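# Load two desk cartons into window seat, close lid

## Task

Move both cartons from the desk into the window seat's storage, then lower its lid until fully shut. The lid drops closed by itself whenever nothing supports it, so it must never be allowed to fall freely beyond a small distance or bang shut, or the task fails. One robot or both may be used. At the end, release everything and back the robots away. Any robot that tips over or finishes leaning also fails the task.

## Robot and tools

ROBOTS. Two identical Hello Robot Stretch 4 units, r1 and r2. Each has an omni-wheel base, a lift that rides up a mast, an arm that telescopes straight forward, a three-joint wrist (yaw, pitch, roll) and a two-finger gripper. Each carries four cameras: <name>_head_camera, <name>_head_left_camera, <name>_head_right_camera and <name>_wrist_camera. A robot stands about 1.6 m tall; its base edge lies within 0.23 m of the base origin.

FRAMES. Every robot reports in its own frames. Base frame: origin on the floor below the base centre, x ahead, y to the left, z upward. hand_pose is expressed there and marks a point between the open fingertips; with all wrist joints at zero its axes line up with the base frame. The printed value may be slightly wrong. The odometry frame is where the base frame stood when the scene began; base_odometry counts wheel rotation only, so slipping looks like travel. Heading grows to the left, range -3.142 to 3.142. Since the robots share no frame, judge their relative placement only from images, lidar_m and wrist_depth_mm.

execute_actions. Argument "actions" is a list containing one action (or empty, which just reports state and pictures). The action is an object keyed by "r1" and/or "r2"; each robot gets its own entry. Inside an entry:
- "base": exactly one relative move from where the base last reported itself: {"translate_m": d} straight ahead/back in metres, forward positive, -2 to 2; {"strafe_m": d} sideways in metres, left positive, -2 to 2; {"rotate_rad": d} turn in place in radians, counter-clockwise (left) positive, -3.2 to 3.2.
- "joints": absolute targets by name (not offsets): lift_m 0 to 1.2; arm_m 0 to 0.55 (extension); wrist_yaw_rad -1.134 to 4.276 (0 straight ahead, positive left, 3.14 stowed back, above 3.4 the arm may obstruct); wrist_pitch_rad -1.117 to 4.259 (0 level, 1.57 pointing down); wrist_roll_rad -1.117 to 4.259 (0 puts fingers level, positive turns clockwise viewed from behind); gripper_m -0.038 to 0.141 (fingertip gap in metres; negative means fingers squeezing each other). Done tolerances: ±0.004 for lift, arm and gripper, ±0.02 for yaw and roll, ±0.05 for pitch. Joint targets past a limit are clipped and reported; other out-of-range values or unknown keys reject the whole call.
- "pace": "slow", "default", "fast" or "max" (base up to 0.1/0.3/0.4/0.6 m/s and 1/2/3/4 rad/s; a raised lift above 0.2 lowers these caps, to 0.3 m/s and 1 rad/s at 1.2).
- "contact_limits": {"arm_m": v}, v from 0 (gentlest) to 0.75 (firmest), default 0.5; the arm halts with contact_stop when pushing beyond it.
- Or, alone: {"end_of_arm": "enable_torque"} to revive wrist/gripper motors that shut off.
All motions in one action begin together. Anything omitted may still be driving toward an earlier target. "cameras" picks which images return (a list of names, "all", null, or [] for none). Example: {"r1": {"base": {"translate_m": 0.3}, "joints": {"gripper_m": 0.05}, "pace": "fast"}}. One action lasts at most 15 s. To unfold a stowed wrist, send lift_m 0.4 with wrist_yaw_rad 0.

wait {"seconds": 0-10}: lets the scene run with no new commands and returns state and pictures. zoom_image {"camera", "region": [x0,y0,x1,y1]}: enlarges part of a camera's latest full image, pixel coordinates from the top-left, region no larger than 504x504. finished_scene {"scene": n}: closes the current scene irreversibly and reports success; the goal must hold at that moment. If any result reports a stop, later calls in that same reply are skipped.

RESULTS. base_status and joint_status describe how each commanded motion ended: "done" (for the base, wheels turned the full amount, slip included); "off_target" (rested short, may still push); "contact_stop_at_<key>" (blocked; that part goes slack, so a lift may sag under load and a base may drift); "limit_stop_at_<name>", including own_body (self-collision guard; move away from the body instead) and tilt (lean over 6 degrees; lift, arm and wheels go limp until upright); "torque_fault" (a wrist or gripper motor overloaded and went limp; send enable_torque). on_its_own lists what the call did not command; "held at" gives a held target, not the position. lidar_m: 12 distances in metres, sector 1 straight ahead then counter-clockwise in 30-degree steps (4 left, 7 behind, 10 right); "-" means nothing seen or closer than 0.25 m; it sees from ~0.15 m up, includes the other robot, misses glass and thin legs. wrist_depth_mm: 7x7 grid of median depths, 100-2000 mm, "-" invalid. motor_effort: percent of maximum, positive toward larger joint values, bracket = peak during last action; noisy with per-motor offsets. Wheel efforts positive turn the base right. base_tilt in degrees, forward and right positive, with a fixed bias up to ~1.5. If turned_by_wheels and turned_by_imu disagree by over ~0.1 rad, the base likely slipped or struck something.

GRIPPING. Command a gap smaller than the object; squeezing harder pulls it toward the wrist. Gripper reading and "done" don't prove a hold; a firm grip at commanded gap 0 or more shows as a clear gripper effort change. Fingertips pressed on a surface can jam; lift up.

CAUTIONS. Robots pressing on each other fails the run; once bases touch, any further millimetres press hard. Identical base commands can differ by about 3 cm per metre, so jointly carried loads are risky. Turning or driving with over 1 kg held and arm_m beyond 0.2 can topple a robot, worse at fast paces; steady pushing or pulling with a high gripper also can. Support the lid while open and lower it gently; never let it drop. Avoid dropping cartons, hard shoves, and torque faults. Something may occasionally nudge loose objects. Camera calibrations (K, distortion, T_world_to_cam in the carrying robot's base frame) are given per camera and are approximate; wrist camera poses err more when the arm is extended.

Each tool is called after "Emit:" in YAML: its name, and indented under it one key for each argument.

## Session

Emit:
execute_actions:
  actions: []

Scene clock: 0.00 s.
r1.base_odometry: x=+0.000 y=+0.000 heading=+0.000 (m, m, rad; r1's odometry frame)
r1.turned_by_wheels: +0.000 (rad since the last result)
r1.turned_by_imu: +0.000 (rad since the last result)
r1.base_tilt: forward=+0.2 right=-0.7 (deg)
r1.lidar_m: 1.17 1.13 1.26 1.95 1.97 1.53 2.02 2.28 1.69 1.50 1.75 1.46
r1.base_status: not commanded
r1.joint_positions: lift_m=+0.284 arm_m=-0.001 wrist_yaw_rad=+3.186 wrist_pitch_rad=-0.013 wrist_roll_rad=+0.004 gripper_m=+0.057
r1.joint_status: not commanded
r1.motor_effort: lift_m=+19 arm_m=+0 wrist_yaw_rad=+0 wrist_pitch_rad=-8 wrist_roll_rad=+1 gripper_m=-3 wheel_0=+0 wheel_1=+0 wheel_2=+0 (%)
r1.hand_pose: x=-0.1221 y=+0.0744 z=+0.4662 quat_wxyz=(-0.022, +0.006, +0.002, +1.000) (m; r1's base frame)
r1.wrist_depth_mm: - 144 223 - - - - / - 109 142 - - - - / - 107 140 - - - 1808 / - 116 141 - - - 1863 / 145 142 - - - - 1863 / 210 - 1808 1921 211 1756 1576 / 208 1281 1098 165 1118 1025 1160
r2.base_odometry: x=+0.000 y=+0.000 heading=+0.000 (m, m, rad; r2's odometry frame)
r2.turned_by_wheels: +0.000 (rad since the last result)
r2.turned_by_imu: +0.000 (rad since the last result)
r2.base_tilt: forward=+1.1 right=+0.7 (deg)
r2.lidar_m: 1.88 2.27 1.79 1.36 1.31 1.49 1.14 1.11 1.22 1.66 1.64 1.42
r2.base_status: not commanded
r2.joint_positions: lift_m=+0.129 arm_m=-0.002 wrist_yaw_rad=+3.228 wrist_pitch_rad=+0.022 wrist_roll_rad=-0.003 gripper_m=+0.057
r2.joint_status: not commanded
r2.motor_effort: lift_m=+18 arm_m=+0 wrist_yaw_rad=+0 wrist_pitch_rad=-5 wrist_roll_rad=-2 gripper_m=-3 wheel_0=+0 wheel_1=+0 wheel_2=+0 (%)
r2.hand_pose: x=-0.1264 y=+0.0621 z=+0.3006 quat_wxyz=(-0.043, -0.011, -0.002, +0.999) (m; r2's base frame)
r2.wrist_depth_mm: - - 135 1308 1430 1576 1863 / - - 134 1336 1430 1576 1756 / - - 135 1336 1430 1618 1756 / - 138 137 1336 1499 1618 1808 / 187 1118 1205 1336 1464 1618 1756 / 193 1098 195 1138 195 1160 1138 / 195 286 750 107 778 715 768
pictures: r1_head_camera, r1_head_left_camera, r1_head_right_camera, r1_wrist_camera, r2_head_camera, r2_head_left_camera, r2_head_right_camera, r2_wrist_camera
camera_calibration (this result's frames):
r1_wrist_camera: T_world_to_cam=[[-0.0798069, 0.996508, -0.0245479, -0.0619603], [-0.04686, -0.0283498, -0.998499, 0.527821], [-0.995708, -0.0785368, 0.0489589, 0.0851518], [0, 0, 0, 1]] pos_world=[0.104575, 0.0833951, 0.521339]
r2_wrist_camera: T_world_to_cam=[[-0.0618797, 0.998045, 0.00879959, -0.0704834], [0.0432011, 0.0114865, -0.999, 0.356604], [-0.997148, -0.0614377, -0.0438274, 0.121941], [0, 0, 0, 1]] pos_world=[0.101826, 0.0737412, 0.362212]
Images, in order (width x height): r1_head_camera 420x560, r1_head_left_camera 420x672, r1_head_right_camera 420x672, r1_wrist_camera 616x392, r2_head_camera 420x560, r2_head_left_camera 420x672, r2_head_right_camera 420x672, r2_wrist_camera 616x392.

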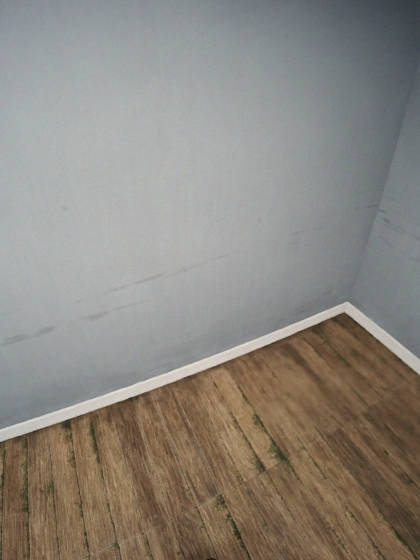

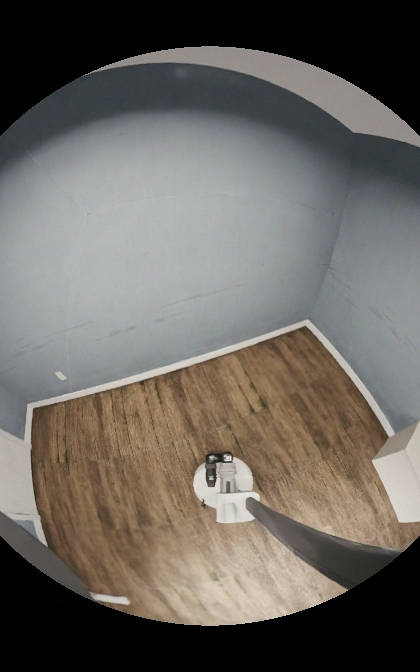

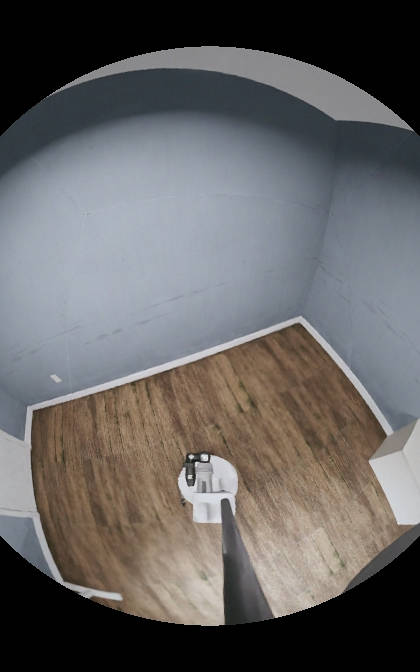

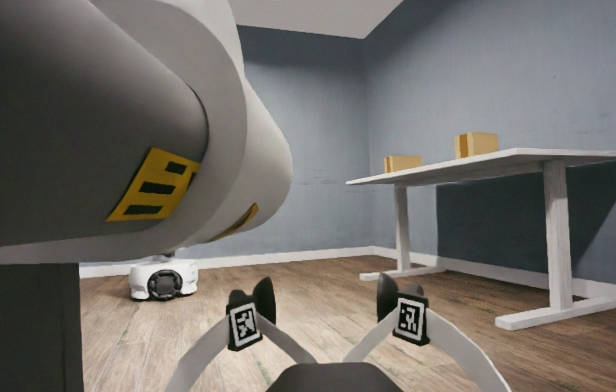

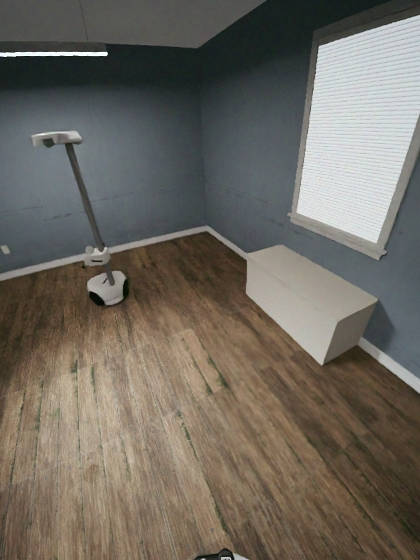

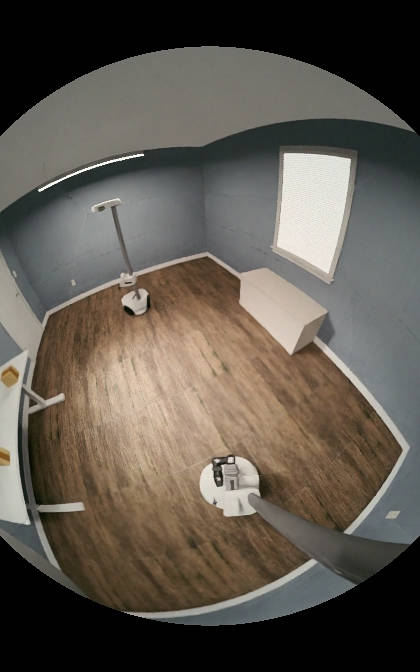

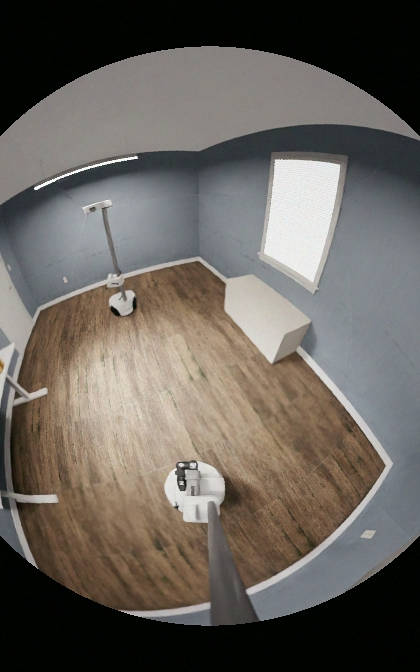

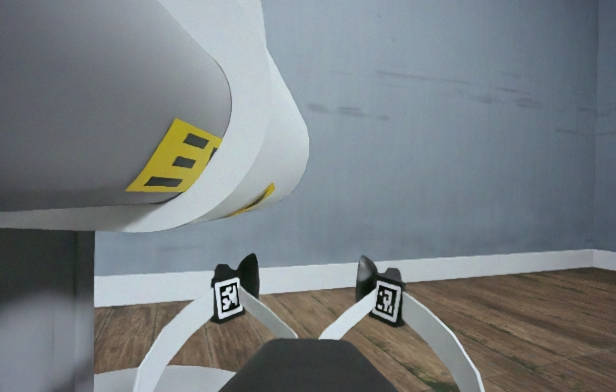

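Emit:
zoom_image:
  camera: "r2_head_camera"
  region: [230, 230, 390, 380]

Emit:
zoom_image:
  camera: "r2_head_camera"
  region: [0, 200, 260, 330]

Emit:
zoom_image:
  camera: "r2_head_left_camera"
  region: [0, 330, 130, 540]

Region (230, 230, 390, 380) of r2_head_camera's 420x560 image, scaled by 3.150, with more detail than that image has; it fills the top 472 rows of this view, and the rest is white.

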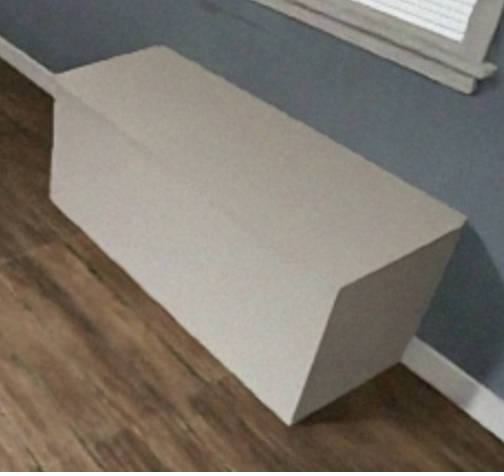

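Region (0, 200, 260, 330) of r2_head_camera's 420x560 image, scaled by 1.938, with more detail than that image has.

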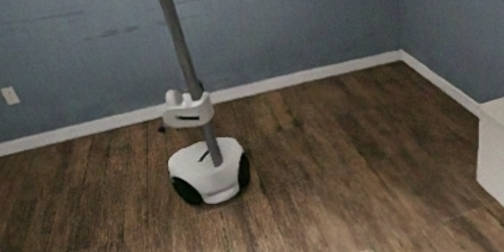

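Region (0, 330, 130, 540) of r2_head_left_camera's 420x672 image, scaled by 2.400, with more detail than that image has; it fills the left 312 columns of this view, and the rest is white.

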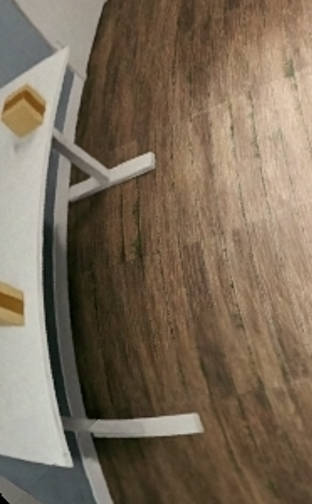

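Emit:
zoom_image:
  camera: "r2_head_camera"
  region: [236, 240, 286, 300]

Emit:
zoom_image:
  camera: "r2_head_camera"
  region: [310, 290, 390, 370]

Emit:
zoom_image:
  camera: "r1_head_right_camera"
  region: [340, 400, 420, 540]

Region (236, 240, 286, 300) of r2_head_camera's 420x560 image, scaled by 8.400, with more detail than that image has.

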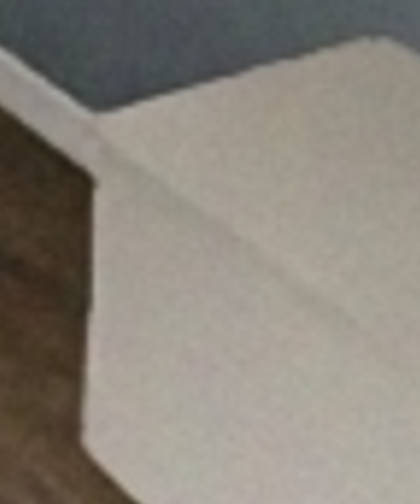

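Region (310, 290, 390, 370) of r2_head_camera's 420x560 image, scaled by 6.300, with more detail than that image has.

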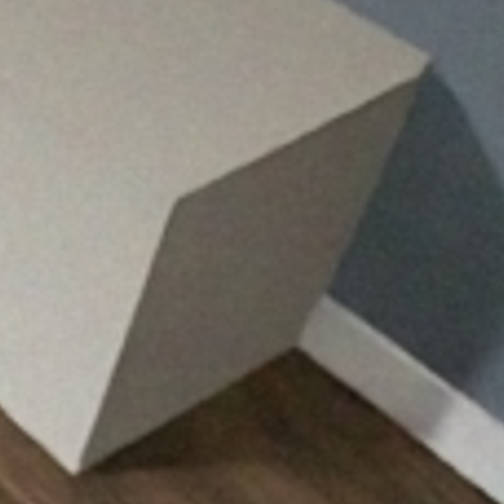

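Region (340, 400, 420, 540) of r1_head_right_camera's 420x672 image, scaled by 3.600, with more detail than that image has; it fills the left 288 columns of this view, and the rest is white.

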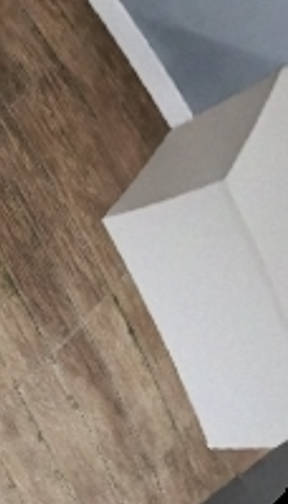

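Emit:
zoom_image:
  camera: "r2_head_camera"
  region: [270, 270, 345, 335]

Emit:
zoom_image:
  camera: "r2_head_camera"
  region: [325, 308, 355, 338]

Emit:
zoom_image:
  camera: "r2_head_right_camera"
  region: [215, 265, 320, 370]

Region (270, 270, 345, 335) of r2_head_camera's 420x560 image, scaled by 6.720, with more detail than that image has; it fills the top 437 rows of this view, and the rest is white.

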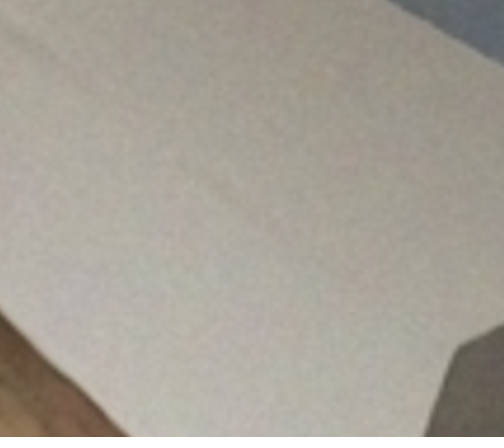

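Region (325, 308, 355, 338) of r2_head_camera's 420x560 image, scaled by 16.800, with more detail than that image has.

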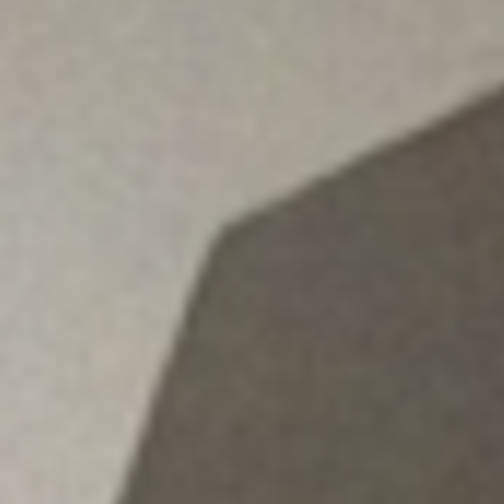

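Region (215, 265, 320, 370) of r2_head_right_camera's 420x672 image, scaled by 4.800, with more detail than that image has.

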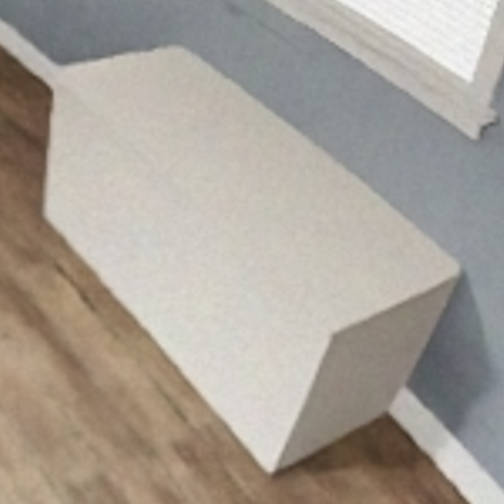

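Emit:
zoom_image:
  camera: "r1_head_camera"
  region: [0, 280, 420, 460]

Region (0, 280, 420, 460) of r1_head_camera's 420x560 image, scaled by 1.200, with more detail than that image has; it fills the top 216 rows of this view, and the rest is white.

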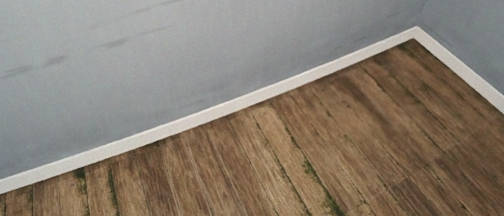

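Emit:
execute_actions:
  actions:
    - {"r1": {"base": {"rotate_rad": -2.72}, "joints": {"lift_m": 0.19, "arm_m": 0.28, "wrist_yaw_rad": 3.14, "wrist_pitch_rad": 0.0, "wrist_roll_rad": 0.0, "gripper_m": 0.0}, "pace": "fast"}, "r2": {"base": {"rotate_rad": 1.72}, "joints": {"lift_m": 0.55, "wrist_yaw_rad": 0.0, "gripper_m": 0.141}, "pace": "fast"}}
  cameras: ["r1_head_camera", "r2_head_camera", "r1_head_left_camera", "r2_wrist_camera"]

Scene clock: 16.20 s.
r1.base_odometry: x=+0.000 y=+0.000 heading=-2.720 (m, m, rad; r1's odometry frame)
r1.turned_by_wheels: -2.720 (rad since the last result)
r1.turned_by_imu: -2.727 (rad since the last result)
r1.base_tilt: forward=+0.3 right=-0.7 (deg)
r1.lidar_m: 2.19 1.82 1.49 1.74 1.59 1.18 1.14 1.21 1.70 1.98 1.58 1.85
r1.base_status: done
r1.joint_positions: lift_m=+0.190 arm_m=+0.279 wrist_yaw_rad=+3.140 wrist_pitch_rad=+0.003 wrist_roll_rad=+0.000 gripper_m=+0.000
r1.joint_status: all done
r1.motor_effort: lift_m=+17(18) arm_m=+7(9) wrist_yaw_rad=+1(3) wrist_pitch_rad=-8(10) wrist_roll_rad=+1(0) gripper_m=-3(7) wheel_0=+0(10) wheel_1=+1(8) wheel_2=+0(9) (%)
r1.hand_pose: x=+0.1612 y=+0.0880 z=+0.3676 quat_wxyz=(+0.001, -0.001, +0.000, +1.000) (m; r1's base frame)
r1.wrist_depth_mm: - 1025 1537 1499 1537 1464 1430 / - 126 1537 1537 1537 1464 1464 / - 124 208 1537 1499 1499 1464 / 126 126 213 1499 1499 1464 1397 / 1537 1537 1499 1537 1464 1464 1430 / 1537 1430 1366 204 1308 1430 1336 / 1060 931 173 167 415 854 946
r2.base_odometry: x=+0.000 y=+0.000 heading=+1.720 (m, m, rad; r2's odometry frame)
r2.turned_by_wheels: +1.720 (rad since the last result)
r2.turned_by_imu: +1.745 (rad since the last result)
r2.base_tilt: forward=+1.1 right=+0.7 (deg)
r2.lidar_m: 1.31 1.34 1.32 1.13 1.11 1.28 1.65 1.55 1.42 2.42 2.00 1.57
r2.base_status: done
r2.joint_positions: lift_m=+0.550 arm_m=-0.002 wrist_yaw_rad=+0.000 wrist_pitch_rad=+0.022 wrist_roll_rad=-0.003 gripper_m=+0.141
r2.joint_status: all done
r2.motor_effort: lift_m=+21(24) arm_m=+0(0) wrist_yaw_rad=+1(7) wrist_pitch_rad=-5(5) wrist_roll_rad=-1(2) gripper_m=+0(3) wheel_0=+0(6) wheel_1=+1(6) wheel_2=+1(7) (%)
r2.hand_pose: x=+0.4570 y=-0.0873 z=+0.7217 quat_wxyz=(+1.000, -0.001, +0.011, +0.000) (m; r2's base frame)
r2.wrist_depth_mm: 1576 1756 1863 - - - - / 1618 1708 1756 1983 - - - / 1618 1708 1808 1921 - - - / 1708 1756 1808 1464 - - - / 1618 1756 1808 - - - - / 1618 1708 1397 1921 - - - / 1576 1576 1499 107 1618 1537 1618
pictures: r1_head_camera, r1_head_left_camera, r2_head_camera, r2_wrist_camera
camera_calibration (this result's frames):
r2_wrist_camera: T_world_to_cam=[[-0.0243703, -0.999664, 0.00880018, -0.0805121], [-0.0440517, -0.00772042, -0.998999, 0.792052], [0.998732, -0.0247335, -0.0438487, -0.196008], [0, 0, 0, 1]] pos_world=[0.228688, -0.079218, 0.783373]
Images, in order (width x height): r1_head_camera 420x560, r1_head_left_camera 420x672, r2_head_camera 420x560, r2_wrist_camera 616x392.

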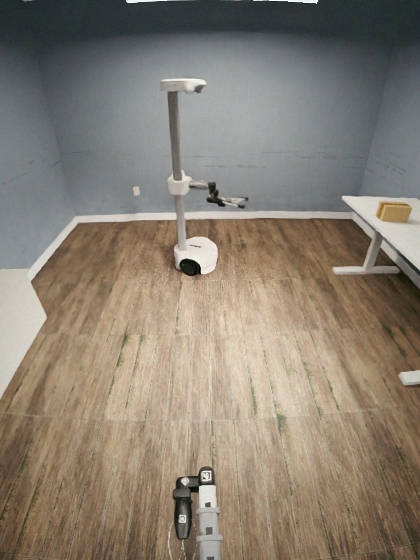

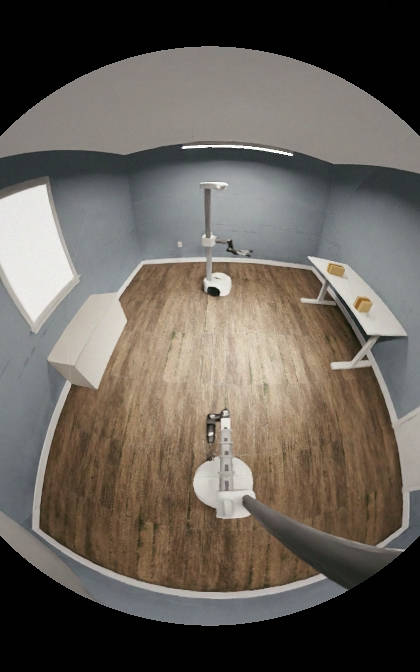

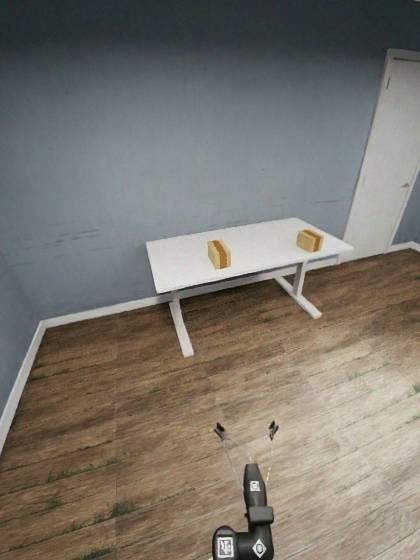

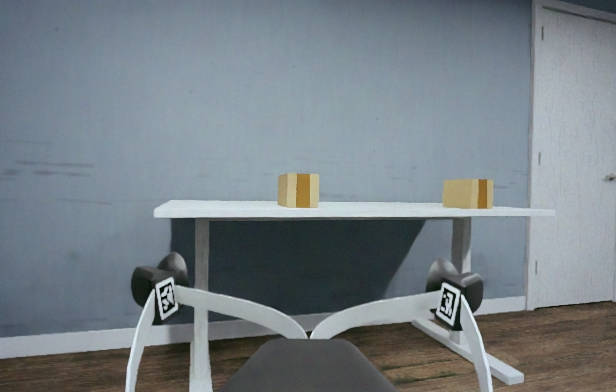

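Emit:
zoom_image:
  camera: "r2_head_camera"
  region: [190, 225, 260, 285]

Emit:
zoom_image:
  camera: "r2_wrist_camera"
  region: [250, 150, 370, 230]

Emit:
zoom_image:
  camera: "r2_head_camera"
  region: [280, 215, 360, 270]

Emit:
zoom_image:
  camera: "r1_head_left_camera"
  region: [30, 280, 140, 400]

Region (190, 225, 260, 285) of r2_head_camera's 420x560 image, scaled by 7.200, with more detail than that image has; it fills the top 432 rows of this view, and the rest is white.

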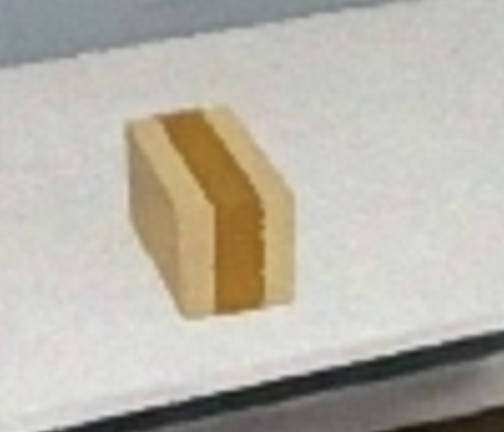

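Region (250, 150, 370, 230) of r2_wrist_camera's 616x392 image, scaled by 4.200.

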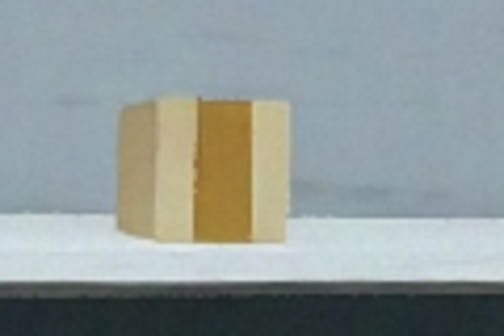

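Region (280, 215, 360, 270) of r2_head_camera's 420x560 image, scaled by 6.300, with more detail than that image has; it fills the top 346 rows of this view, and the rest is white.

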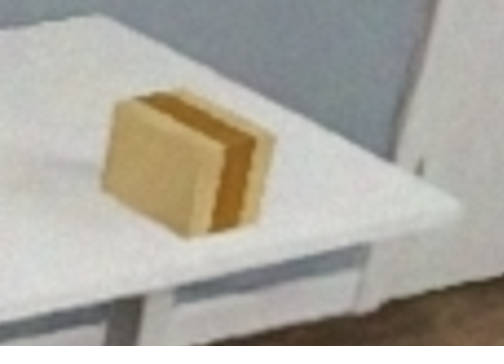

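Region (30, 280, 140, 400) of r1_head_left_camera's 420x672 image, scaled by 4.200, with more detail than that image has; it fills the left 462 columns of this view, and the rest is white.

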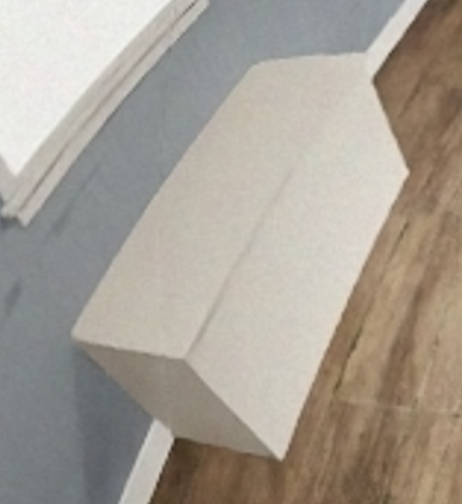

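Emit:
execute_actions:
  actions:
    - {"r1": {"base": {"strafe_m": 1.15}, "pace": "fast"}, "r2": {"base": {"translate_m": 1.0}, "joints": {"lift_m": 1.0, "arm_m": 0.2, "wrist_yaw_rad": 1.18, "wrist_pitch_rad": 1.57, "wrist_roll_rad": 0.92}, "pace": "fast"}}
  cameras: ["r1_head_camera", "r2_head_camera", "r1_head_left_camera", "r2_wrist_camera"]

Scene clock: 23.80 s.
r1.base_odometry: x=+0.471 y=-1.049 heading=-2.720 (m, m, rad; r1's odometry frame)
r1.turned_by_wheels: +0.000 (rad since the last result)
r1.turned_by_imu: +0.001 (rad since the last result)
r1.base_tilt: forward=+0.3 right=-0.8 (deg)
r1.lidar_m: 0.74 0.78 0.59 0.59 0.62 0.87 1.10 1.14 1.66 3.10 2.54 2.82
r1.base_status: done
r1.joint_positions: lift_m=+0.190 arm_m=+0.279 wrist_yaw_rad=+3.140 wrist_pitch_rad=+0.003 wrist_roll_rad=+0.000 gripper_m=+0.000
r1.joint_status: not commanded
r1.motor_effort: lift_m=+17(17) arm_m=+7(7) wrist_yaw_rad=+1(1) wrist_pitch_rad=-9(9) wrist_roll_rad=+1(1) gripper_m=-3(4) wheel_0=+0(8) wheel_1=-2(11) wheel_2=+1(2) (%)
r1.hand_pose: x=+0.1612 y=+0.0880 z=+0.3676 quat_wxyz=(+0.001, -0.001, +0.000, +1.000) (m; r1's base frame)
r1.wrist_depth_mm: - 1008 1464 1499 1464 1138 768 / - 126 1499 1464 1430 1138 778 / - 124 208 1464 1464 1182 788 / 126 126 214 1464 1464 1182 798 / 1499 1537 1499 1430 1464 1205 798 / 1499 1397 1397 205 1281 1182 820 / 1042 946 173 167 413 842 788
r2.base_odometry: x=-0.149 y=+0.989 heading=+1.720 (m, m, rad; r2's odometry frame)
r2.turned_by_wheels: +0.000 (rad since the last result)
r2.turned_by_imu: -0.006 (rad since the last result)
r2.base_tilt: forward=+1.1 right=+0.7 (deg)
r2.lidar_m: 0.34 0.35 0.39 1.42 1.42 1.64 2.63 2.23 2.50 3.34 0.79 0.43
r2.base_status: done
r2.joint_positions: lift_m=+1.000 arm_m=+0.199 wrist_yaw_rad=+1.180 wrist_pitch_rad=+1.570 wrist_roll_rad=+0.920 gripper_m=+0.141
r2.joint_status: all done
r2.motor_effort: lift_m=+21(21) arm_m=+7(8) wrist_yaw_rad=+1(6) wrist_pitch_rad=+2(4) wrist_roll_rad=-1(5) gripper_m=+0(0) wheel_0=+0(5) wheel_1=+0(6) wheel_2=+1(13) (%)
r2.hand_pose: x=+0.4506 y=-0.0330 z=+0.8895 quat_wxyz=(+0.701, -0.091, +0.701, +0.092) (m; r2's base frame)
r2.wrist_depth_mm: 399 397 397 277 276 392 389 / 397 397 397 277 277 389 392 / 397 397 394 277 276 392 392 / 402 397 394 277 277 392 392 / 399 399 399 392 394 392 389 / 397 397 397 394 394 389 1078 / 1138 1098 904 107 1098 1098 1098
pictures: r1_head_camera, r1_head_left_camera, r2_head_camera, r2_wrist_camera
camera_calibration (this result's frames):
r2_wrist_camera: T_world_to_cam=[[0.262684, -0.964578, 0.024227, -0.16982], [-0.964771, -0.262189, 0.021779, 0.45824], [-0.0146555, -0.0290944, -0.999469, 1.12563], [0, 0, 0, 1]] pos_world=[0.503202, -0.0109095, 1.11917]
Images, in order (width x height): r1_head_camera 420x560, r1_head_left_camera 420x672, r2_head_camera 420x560, r2_wrist_camera 616x392.

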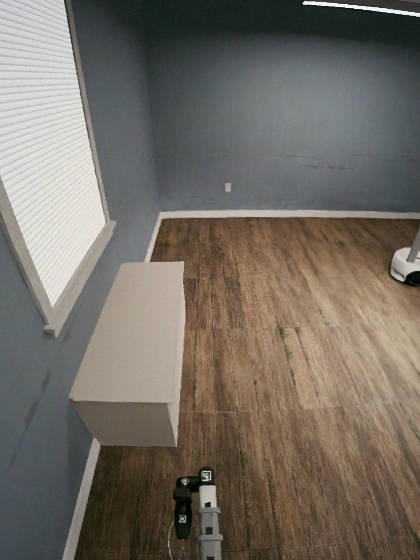

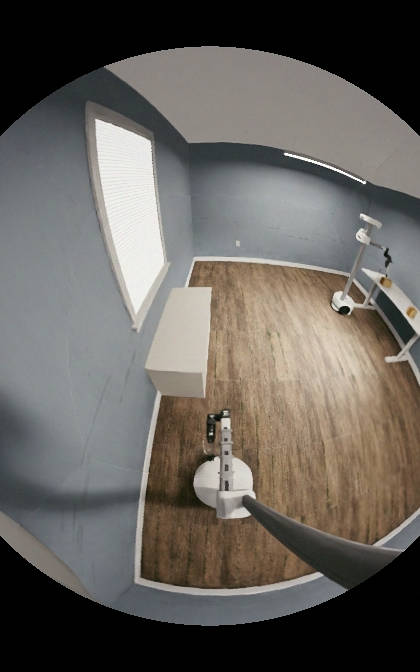

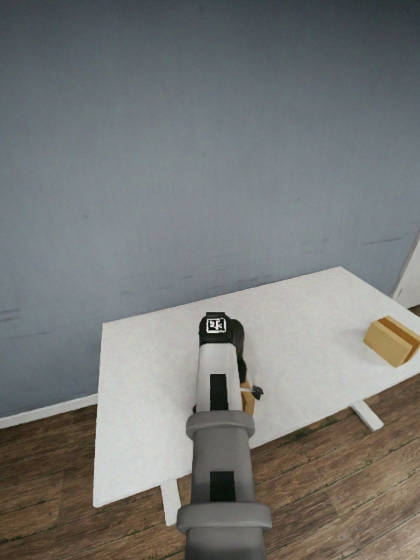

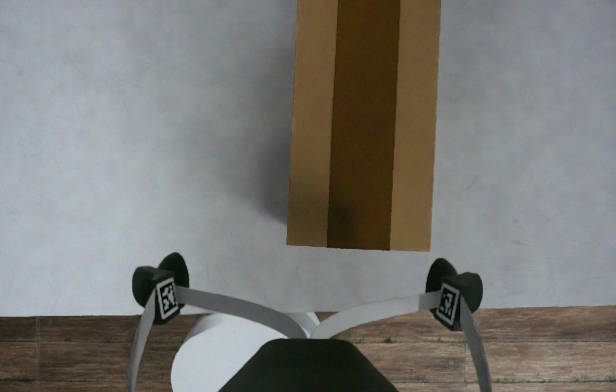

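Emit:
zoom_image:
  camera: "r1_head_camera"
  region: [140, 380, 230, 500]

Emit:
zoom_image:
  camera: "r1_head_camera"
  region: [60, 250, 210, 460]

Region (140, 380, 230, 500) of r1_head_camera's 420x560 image, scaled by 4.200, with more detail than that image has; it fills the left 378 columns of this view, and the rest is white.

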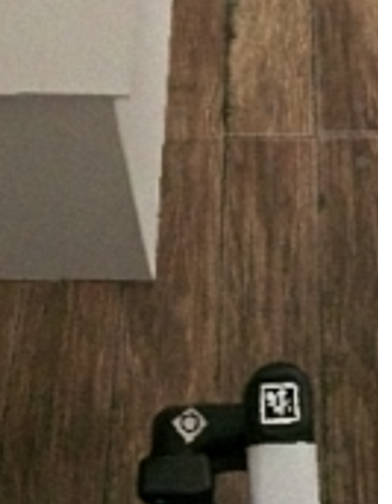

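Region (60, 250, 210, 460) of r1_head_camera's 420x560 image, scaled by 2.400, with more detail than that image has; it fills the left 360 columns of this view, and the rest is white.

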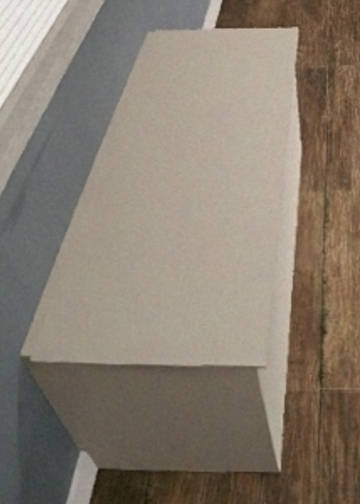

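Emit:
zoom_image:
  camera: "r1_head_camera"
  region: [150, 450, 210, 525]

Emit:
zoom_image:
  camera: "r1_head_camera"
  region: [150, 385, 200, 455]

Region (150, 450, 210, 525) of r1_head_camera's 420x560 image, scaled by 6.720, with more detail than that image has; it fills the left 403 columns of this view, and the rest is white.

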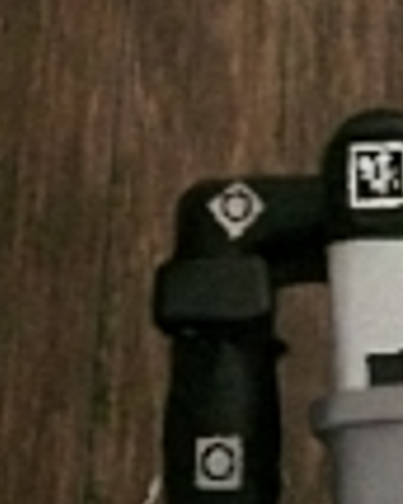

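Region (150, 385, 200, 455) of r1_head_camera's 420x560 image, scaled by 7.200, with more detail than that image has; it fills the left 360 columns of this view, and the rest is white.

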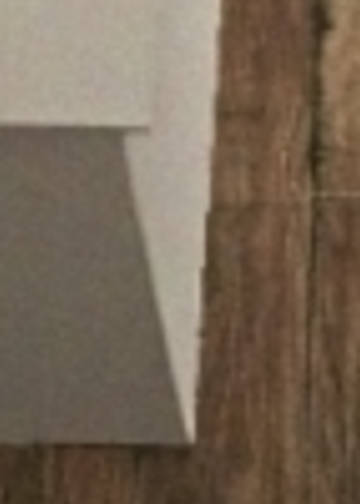

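Emit:
execute_actions:
  actions:
    - {"r1": {"base": {"translate_m": 0.43}, "joints": {"lift_m": 0.165}, "pace": "fast"}, "r2": {"joints": {"lift_m": 0.97, "arm_m": 0.327, "wrist_yaw_rad": 1.086, "wrist_roll_rad": 0.868}, "pace": "fast"}}
  cameras: ["r1_head_camera", "r1_head_left_camera", "r2_wrist_camera", "r1_wrist_camera"]

Emit:
zoom_image:
  camera: "r1_head_camera"
  region: [140, 450, 210, 530]

Scene clock: 33.00 s.
r1.base_odometry: x=+0.078 y=-1.225 heading=-2.720 (m, m, rad; r1's odometry frame)
r1.turned_by_wheels: +0.000 (rad since the last result)
r1.turned_by_imu: -0.001 (rad since the last result)
r1.base_tilt: forward=+0.3 right=-0.7 (deg)
r1.lidar_m: 0.53 0.34 0.45 0.56 0.61 0.86 1.52 1.60 2.27 2.48 2.51 3.29
r1.base_status: done
r1.joint_positions: lift_m=+0.165 arm_m=+0.279 wrist_yaw_rad=+3.140 wrist_pitch_rad=+0.003 wrist_roll_rad=+0.000 gripper_m=+0.000
r1.joint_status: all done
r1.motor_effort: lift_m=+16(17) arm_m=+7(7) wrist_yaw_rad=+0(0) wrist_pitch_rad=-7(9) wrist_roll_rad=+1(1) gripper_m=-5(5) wheel_0=+0(8) wheel_1=+0(6) wheel_2=+2(12) (%)
r1.hand_pose: x=+0.1612 y=+0.0879 z=+0.3427 quat_wxyz=(+0.001, -0.001, +0.000, +1.000) (m; r1's base frame)
r1.wrist_depth_mm: - - 1863 1863 1863 1078 741 / - 126 1921 1921 1863 1118 750 / - 124 208 1921 1863 1138 759 / 126 126 214 1808 1863 1160 778 / - 1921 1921 1921 1808 1160 778 / 1537 1336 1308 205 1229 1098 788 / 991 442 173 167 364 798 768
r2.base_odometry: x=-0.149 y=+0.989 heading=+1.720 (m, m, rad; r2's odometry frame)
r2.turned_by_wheels: +0.000 (rad since the last result)
r2.turned_by_imu: -0.002 (rad since the last result)
r2.base_tilt: forward=+1.1 right=+0.6 (deg)
r2.lidar_m: 0.35 0.34 0.38 1.41 1.41 1.63 2.62 2.24 2.41 3.34 0.80 0.43
r2.base_status: not commanded
r2.joint_positions: lift_m=+0.970 arm_m=+0.326 wrist_yaw_rad=+1.086 wrist_pitch_rad=+1.570 wrist_roll_rad=+0.868 gripper_m=+0.141
r2.joint_status: all done
r2.motor_effort: lift_m=+16(20) arm_m=+7(6) wrist_yaw_rad=+0(2) wrist_pitch_rad=+1(2) wrist_roll_rad=-3(4) gripper_m=+1(4) wheel_0=+0(0) wheel_1=+0(0) wheel_2=+1(1) (%)
r2.hand_pose: x=+0.5740 y=-0.0405 z=+0.8600 quat_wxyz=(+0.703, -0.077, +0.703, +0.077) (m; r2's base frame)
r2.wrist_depth_mm: 370 366 364 366 364 359 362 / 370 366 364 362 362 364 357 / 366 368 366 248 364 359 364 / 368 366 366 247 362 364 362 / 366 366 366 247 364 362 362 / 370 364 247 248 247 364 362 / 370 366 368 107 364 359 364
pictures: r1_head_camera, r1_head_left_camera, r1_wrist_camera, r2_wrist_camera
camera_calibration (this result's frames):
r1_wrist_camera: T_world_to_cam=[[-0.0329841, 0.999219, -0.021777, -0.064583], [-0.0328816, -0.022862, -0.999198, 0.415675], [-0.998915, -0.0322416, 0.03361, 0.376043], [0, 0, 0, 1]] pos_world=[0.387172, 0.0861599, 0.401296]
r2_wrist_camera: T_world_to_cam=[[0.221395, -0.974878, 0.024417, -0.185633], [-0.975054, -0.220887, 0.0218739, 0.583561], [-0.015931, -0.0286507, -0.999463, 1.09844], [0, 0, 0, 1]] pos_world=[0.627601, -0.0205973, 1.08962]
Images, in order (width x height): r1_head_camera 420x560, r1_head_left_camera 420x672, r1_wrist_camera 616x392, r2_wrist_camera 616x392.

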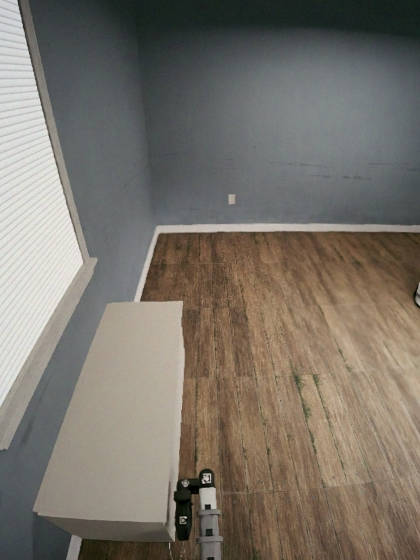

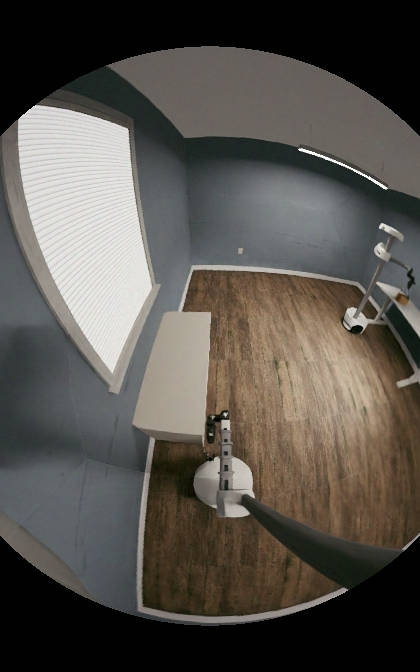

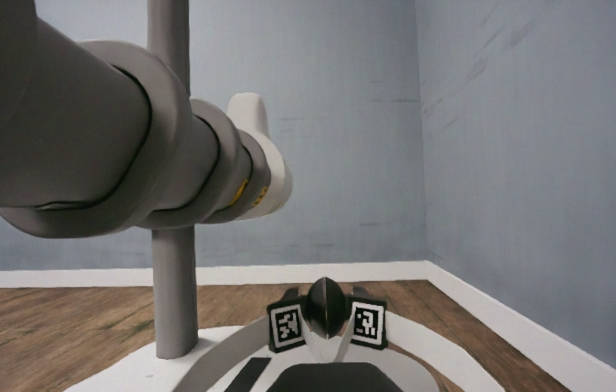

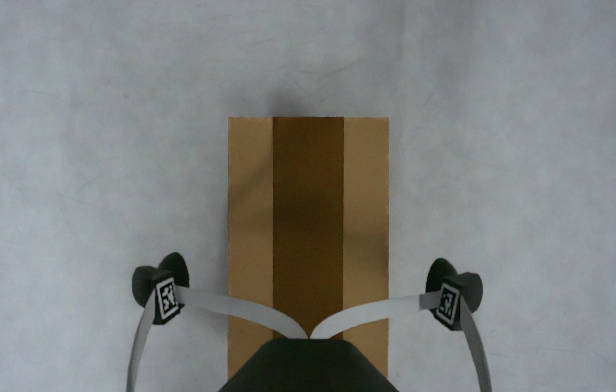

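Region (140, 450, 210, 530) of r1_head_camera's 420x560 image, scaled by 6.300, with more detail than that image has; it fills the left 441 columns of this view, and the rest is white.

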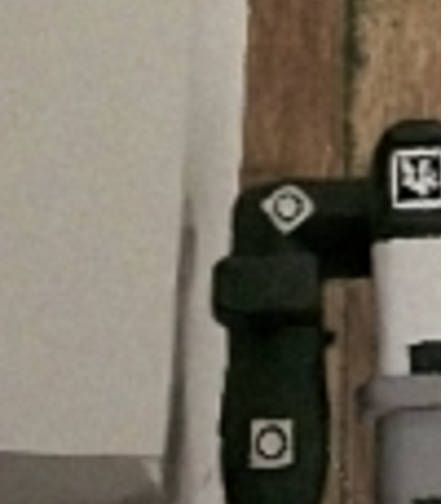

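Emit:
execute_actions:
  actions:
    - {"r1": {"base": {"strafe_m": 0.028}, "pace": "slow"}, "r2": {"joints": {"lift_m": 0.908}}}
  cameras: ["r1_head_camera", "r2_wrist_camera"]

Emit:
zoom_image:
  camera: "r1_head_camera"
  region: [140, 450, 210, 530]

Scene clock: 35.70 s.
r1.base_odometry: x=+0.090 y=-1.251 heading=-2.720 (m, m, rad; r1's odometry frame)
r1.turned_by_wheels: +0.000 (rad since the last result)
r1.turned_by_imu: +0.000 (rad since the last result)
r1.base_tilt: forward=+0.3 right=-0.8 (deg)
r1.lidar_m: 0.44 0.30 0.43 0.55 0.58 0.84 1.52 1.59 2.30 2.50 2.53 3.33
r1.base_status: done
r1.joint_positions: lift_m=+0.165 arm_m=+0.279 wrist_yaw_rad=+3.147 wrist_pitch_rad=+0.003 wrist_roll_rad=+0.000 gripper_m=+0.000
r1.joint_status: not commanded
r1.on_its_own: wrist_yaw_rad is at rest, and its effort (-19) is outside its rest range (-13 to +13)
r1.motor_effort: lift_m=+16(16) arm_m=+7(7) wrist_yaw_rad=-19(18) wrist_pitch_rad=-8(9) wrist_roll_rad=+1(0) gripper_m=-4(5) wheel_0=-7(6) wheel_1=+2(4) wheel_2=-1(1) (%)
r1.hand_pose: x=+0.1606 y=+0.0860 z=+0.3427 quat_wxyz=(-0.002, -0.001, +0.000, +1.000) (m; r1's base frame)
r1.wrist_depth_mm: - 452 1863 1921 1863 1078 - / - 126 1921 1921 1863 1078 - / - 121 208 1863 1863 1078 - / 126 126 209 1921 1863 1098 - / - 1921 1921 1863 1863 1118 - / 1499 1336 1308 204 1205 1098 - / 991 442 173 167 364 798 -
r2.base_odometry: x=-0.149 y=+0.989 heading=+1.720 (m, m, rad; r2's odometry frame)
r2.turned_by_wheels: +0.000 (rad since the last result)
r2.turned_by_imu: -0.001 (rad since the last result)
r2.base_tilt: forward=+1.2 right=+0.7 (deg)
r2.lidar_m: 0.35 0.34 0.37 1.40 1.41 1.62 2.62 2.25 2.44 3.34 0.77 0.41
r2.base_status: not commanded
r2.joint_positions: lift_m=+0.908 arm_m=+0.326 wrist_yaw_rad=+1.086 wrist_pitch_rad=+1.570 wrist_roll_rad=+0.868 gripper_m=+0.141
r2.joint_status: all done
r2.motor_effort: lift_m=+14(15) arm_m=+7(7) wrist_yaw_rad=+2(0) wrist_pitch_rad=+2(1) wrist_roll_rad=-1(2) gripper_m=-1(1) wheel_0=+0(0) wheel_1=+0(0) wheel_2=+1(1) (%)
r2.hand_pose: x=+0.5741 y=-0.0405 z=+0.7981 quat_wxyz=(+0.703, -0.077, +0.703, +0.077) (m; r2's base frame)
r2.wrist_depth_mm: 306 307 304 304 303 303 301 / 306 304 306 304 303 303 300 / 307 307 187 186 186 304 303 / 307 306 187 186 186 303 301 / 306 306 187 186 186 301 300 / 307 306 187 186 186 303 301 / 307 306 186 107 186 301 301
pictures: r1_head_camera, r2_wrist_camera
camera_calibration (this result's frames):
r2_wrist_camera: T_world_to_cam=[[0.221395, -0.974878, 0.024417, -0.184123], [-0.975054, -0.220887, 0.0218739, 0.584916], [-0.015931, -0.0286507, -0.999463, 1.03662], [0, 0, 0, 1]] pos_world=[0.627603, -0.0205973, 1.02776]
Images, in order (width x height): r1_head_camera 420x560, r2_wrist_camera 616x392.

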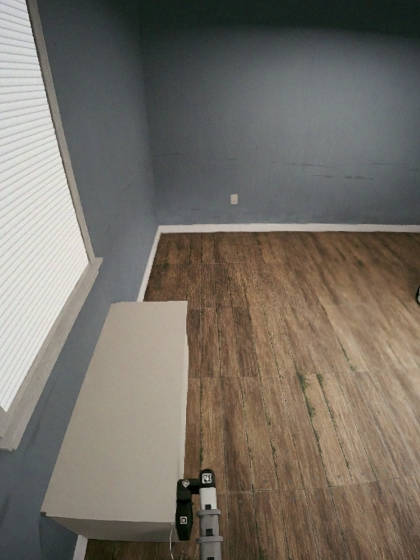

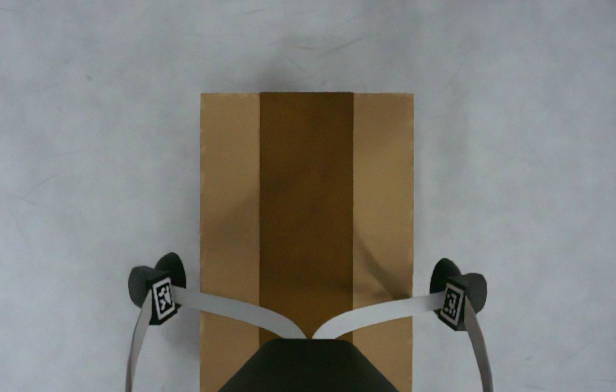

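Region (140, 450, 210, 530) of r1_head_camera's 420x560 image, scaled by 6.300, with more detail than that image has; it fills the left 441 columns of this view, and the rest is white.

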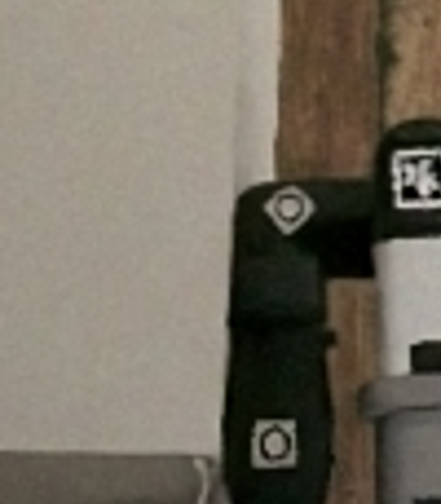

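Emit:
execute_actions:
  actions:
    - {"r1": {"joints": {"arm_m": 0.262}, "pace": "slow"}, "r2": {"joints": {"gripper_m": 0.06}}}
  cameras: ["r1_head_camera", "r2_wrist_camera"]

Emit:
zoom_image:
  camera: "r1_head_camera"
  region: [140, 460, 210, 540]

Scene clock: 39.17 s.
r1.base_odometry: x=+0.090 y=-1.251 heading=-2.720 (m, m, rad; r1's odometry frame)
r1.turned_by_wheels: +0.000 (rad since the last result)
r1.turned_by_imu: +0.001 (rad since the last result)
r1.base_tilt: forward=+0.3 right=-0.7 (deg)
r1.lidar_m: 0.45 0.32 0.45 0.51 0.59 0.83 1.50 1.62 2.28 2.50 2.53 3.32
r1.base_status: not commanded
r1.joint_positions: lift_m=+0.165 arm_m=+0.264 wrist_yaw_rad=+3.140 wrist_pitch_rad=+0.003 wrist_roll_rad=+0.000 gripper_m=+0.000
r1.joint_status: all done
r1.motor_effort: lift_m=+16(16) arm_m=-9(7) wrist_yaw_rad=-1(19) wrist_pitch_rad=-7(10) wrist_roll_rad=+1(1) gripper_m=-3(5) wheel_0=-3(7) wheel_1=+2(2) wheel_2=-1(1) (%)
r1.hand_pose: x=+0.1460 y=+0.0878 z=+0.3427 quat_wxyz=(+0.001, -0.001, +0.000, +1.000) (m; r1's base frame)
r1.wrist_depth_mm: - 439 1921 1863 1863 1042 - / - 119 1863 1863 1863 1060 759 / - 119 200 1863 1863 1078 759 / 119 120 208 1863 1808 1078 768 / 1863 1921 1863 1808 1863 1118 778 / 1499 1308 1430 205 1229 1078 759 / 991 430 173 168 364 809 750
r2.base_odometry: x=-0.149 y=+0.989 heading=+1.720 (m, m, rad; r2's odometry frame)
r2.turned_by_wheels: +0.000 (rad since the last result)
r2.turned_by_imu: -0.001 (rad since the last result)
r2.base_tilt: forward=+1.2 right=+0.6 (deg)
r2.lidar_m: 0.35 0.34 0.40 1.40 1.39 1.62 2.61 2.24 2.47 3.34 0.79 0.43
r2.base_status: not commanded
r2.joint_positions: lift_m=+0.908 arm_m=+0.326 wrist_yaw_rad=+1.086 wrist_pitch_rad=+1.570 wrist_roll_rad=+0.868 gripper_m=+0.060
r2.joint_status: all done
r2.motor_effort: lift_m=+20(20) arm_m=+7(7) wrist_yaw_rad=+1(2) wrist_pitch_rad=+1(4) wrist_roll_rad=-1(4) gripper_m=-20(21) wheel_0=+0(0) wheel_1=+0(0) wheel_2=+1(1) (%)
r2.hand_pose: x=+0.5741 y=-0.0405 z=+0.7976 quat_wxyz=(+0.703, -0.077, +0.703, +0.077) (m; r2's base frame)
r2.wrist_depth_mm: 303 301 298 298 296 296 296 / 303 301 300 297 297 296 297 / 303 301 178 176 176 297 296 / 304 301 177 176 176 298 296 / 303 301 177 176 176 298 296 / 303 303 177 176 175 298 296 / 303 303 177 107 175 298 298
pictures: r1_head_camera, r2_wrist_camera
camera_calibration (this result's frames):
r2_wrist_camera: T_world_to_cam=[[0.221455, -0.974863, 0.0244973, -0.184254], [-0.97504, -0.220943, 0.0219426, 0.584941], [-0.0159785, -0.0287451, -0.999459, 1.03616], [0, 0, 0, 1]] pos_world=[0.627701, -0.0205993, 1.02728]
Images, in order (width x height): r1_head_camera 420x560, r2_wrist_camera 616x392.

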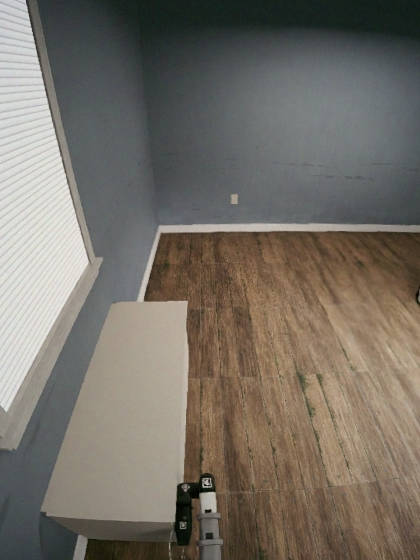

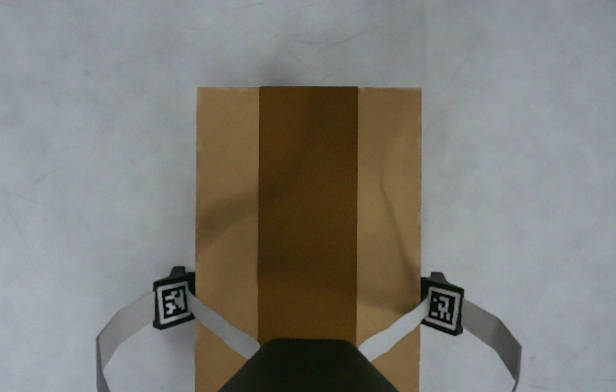

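Region (140, 460, 210, 540) of r1_head_camera's 420x560 image, scaled by 6.300, with more detail than that image has; it fills the left 441 columns of this view, and the rest is white.

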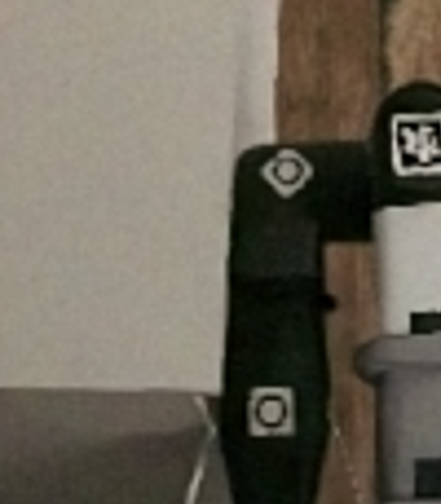

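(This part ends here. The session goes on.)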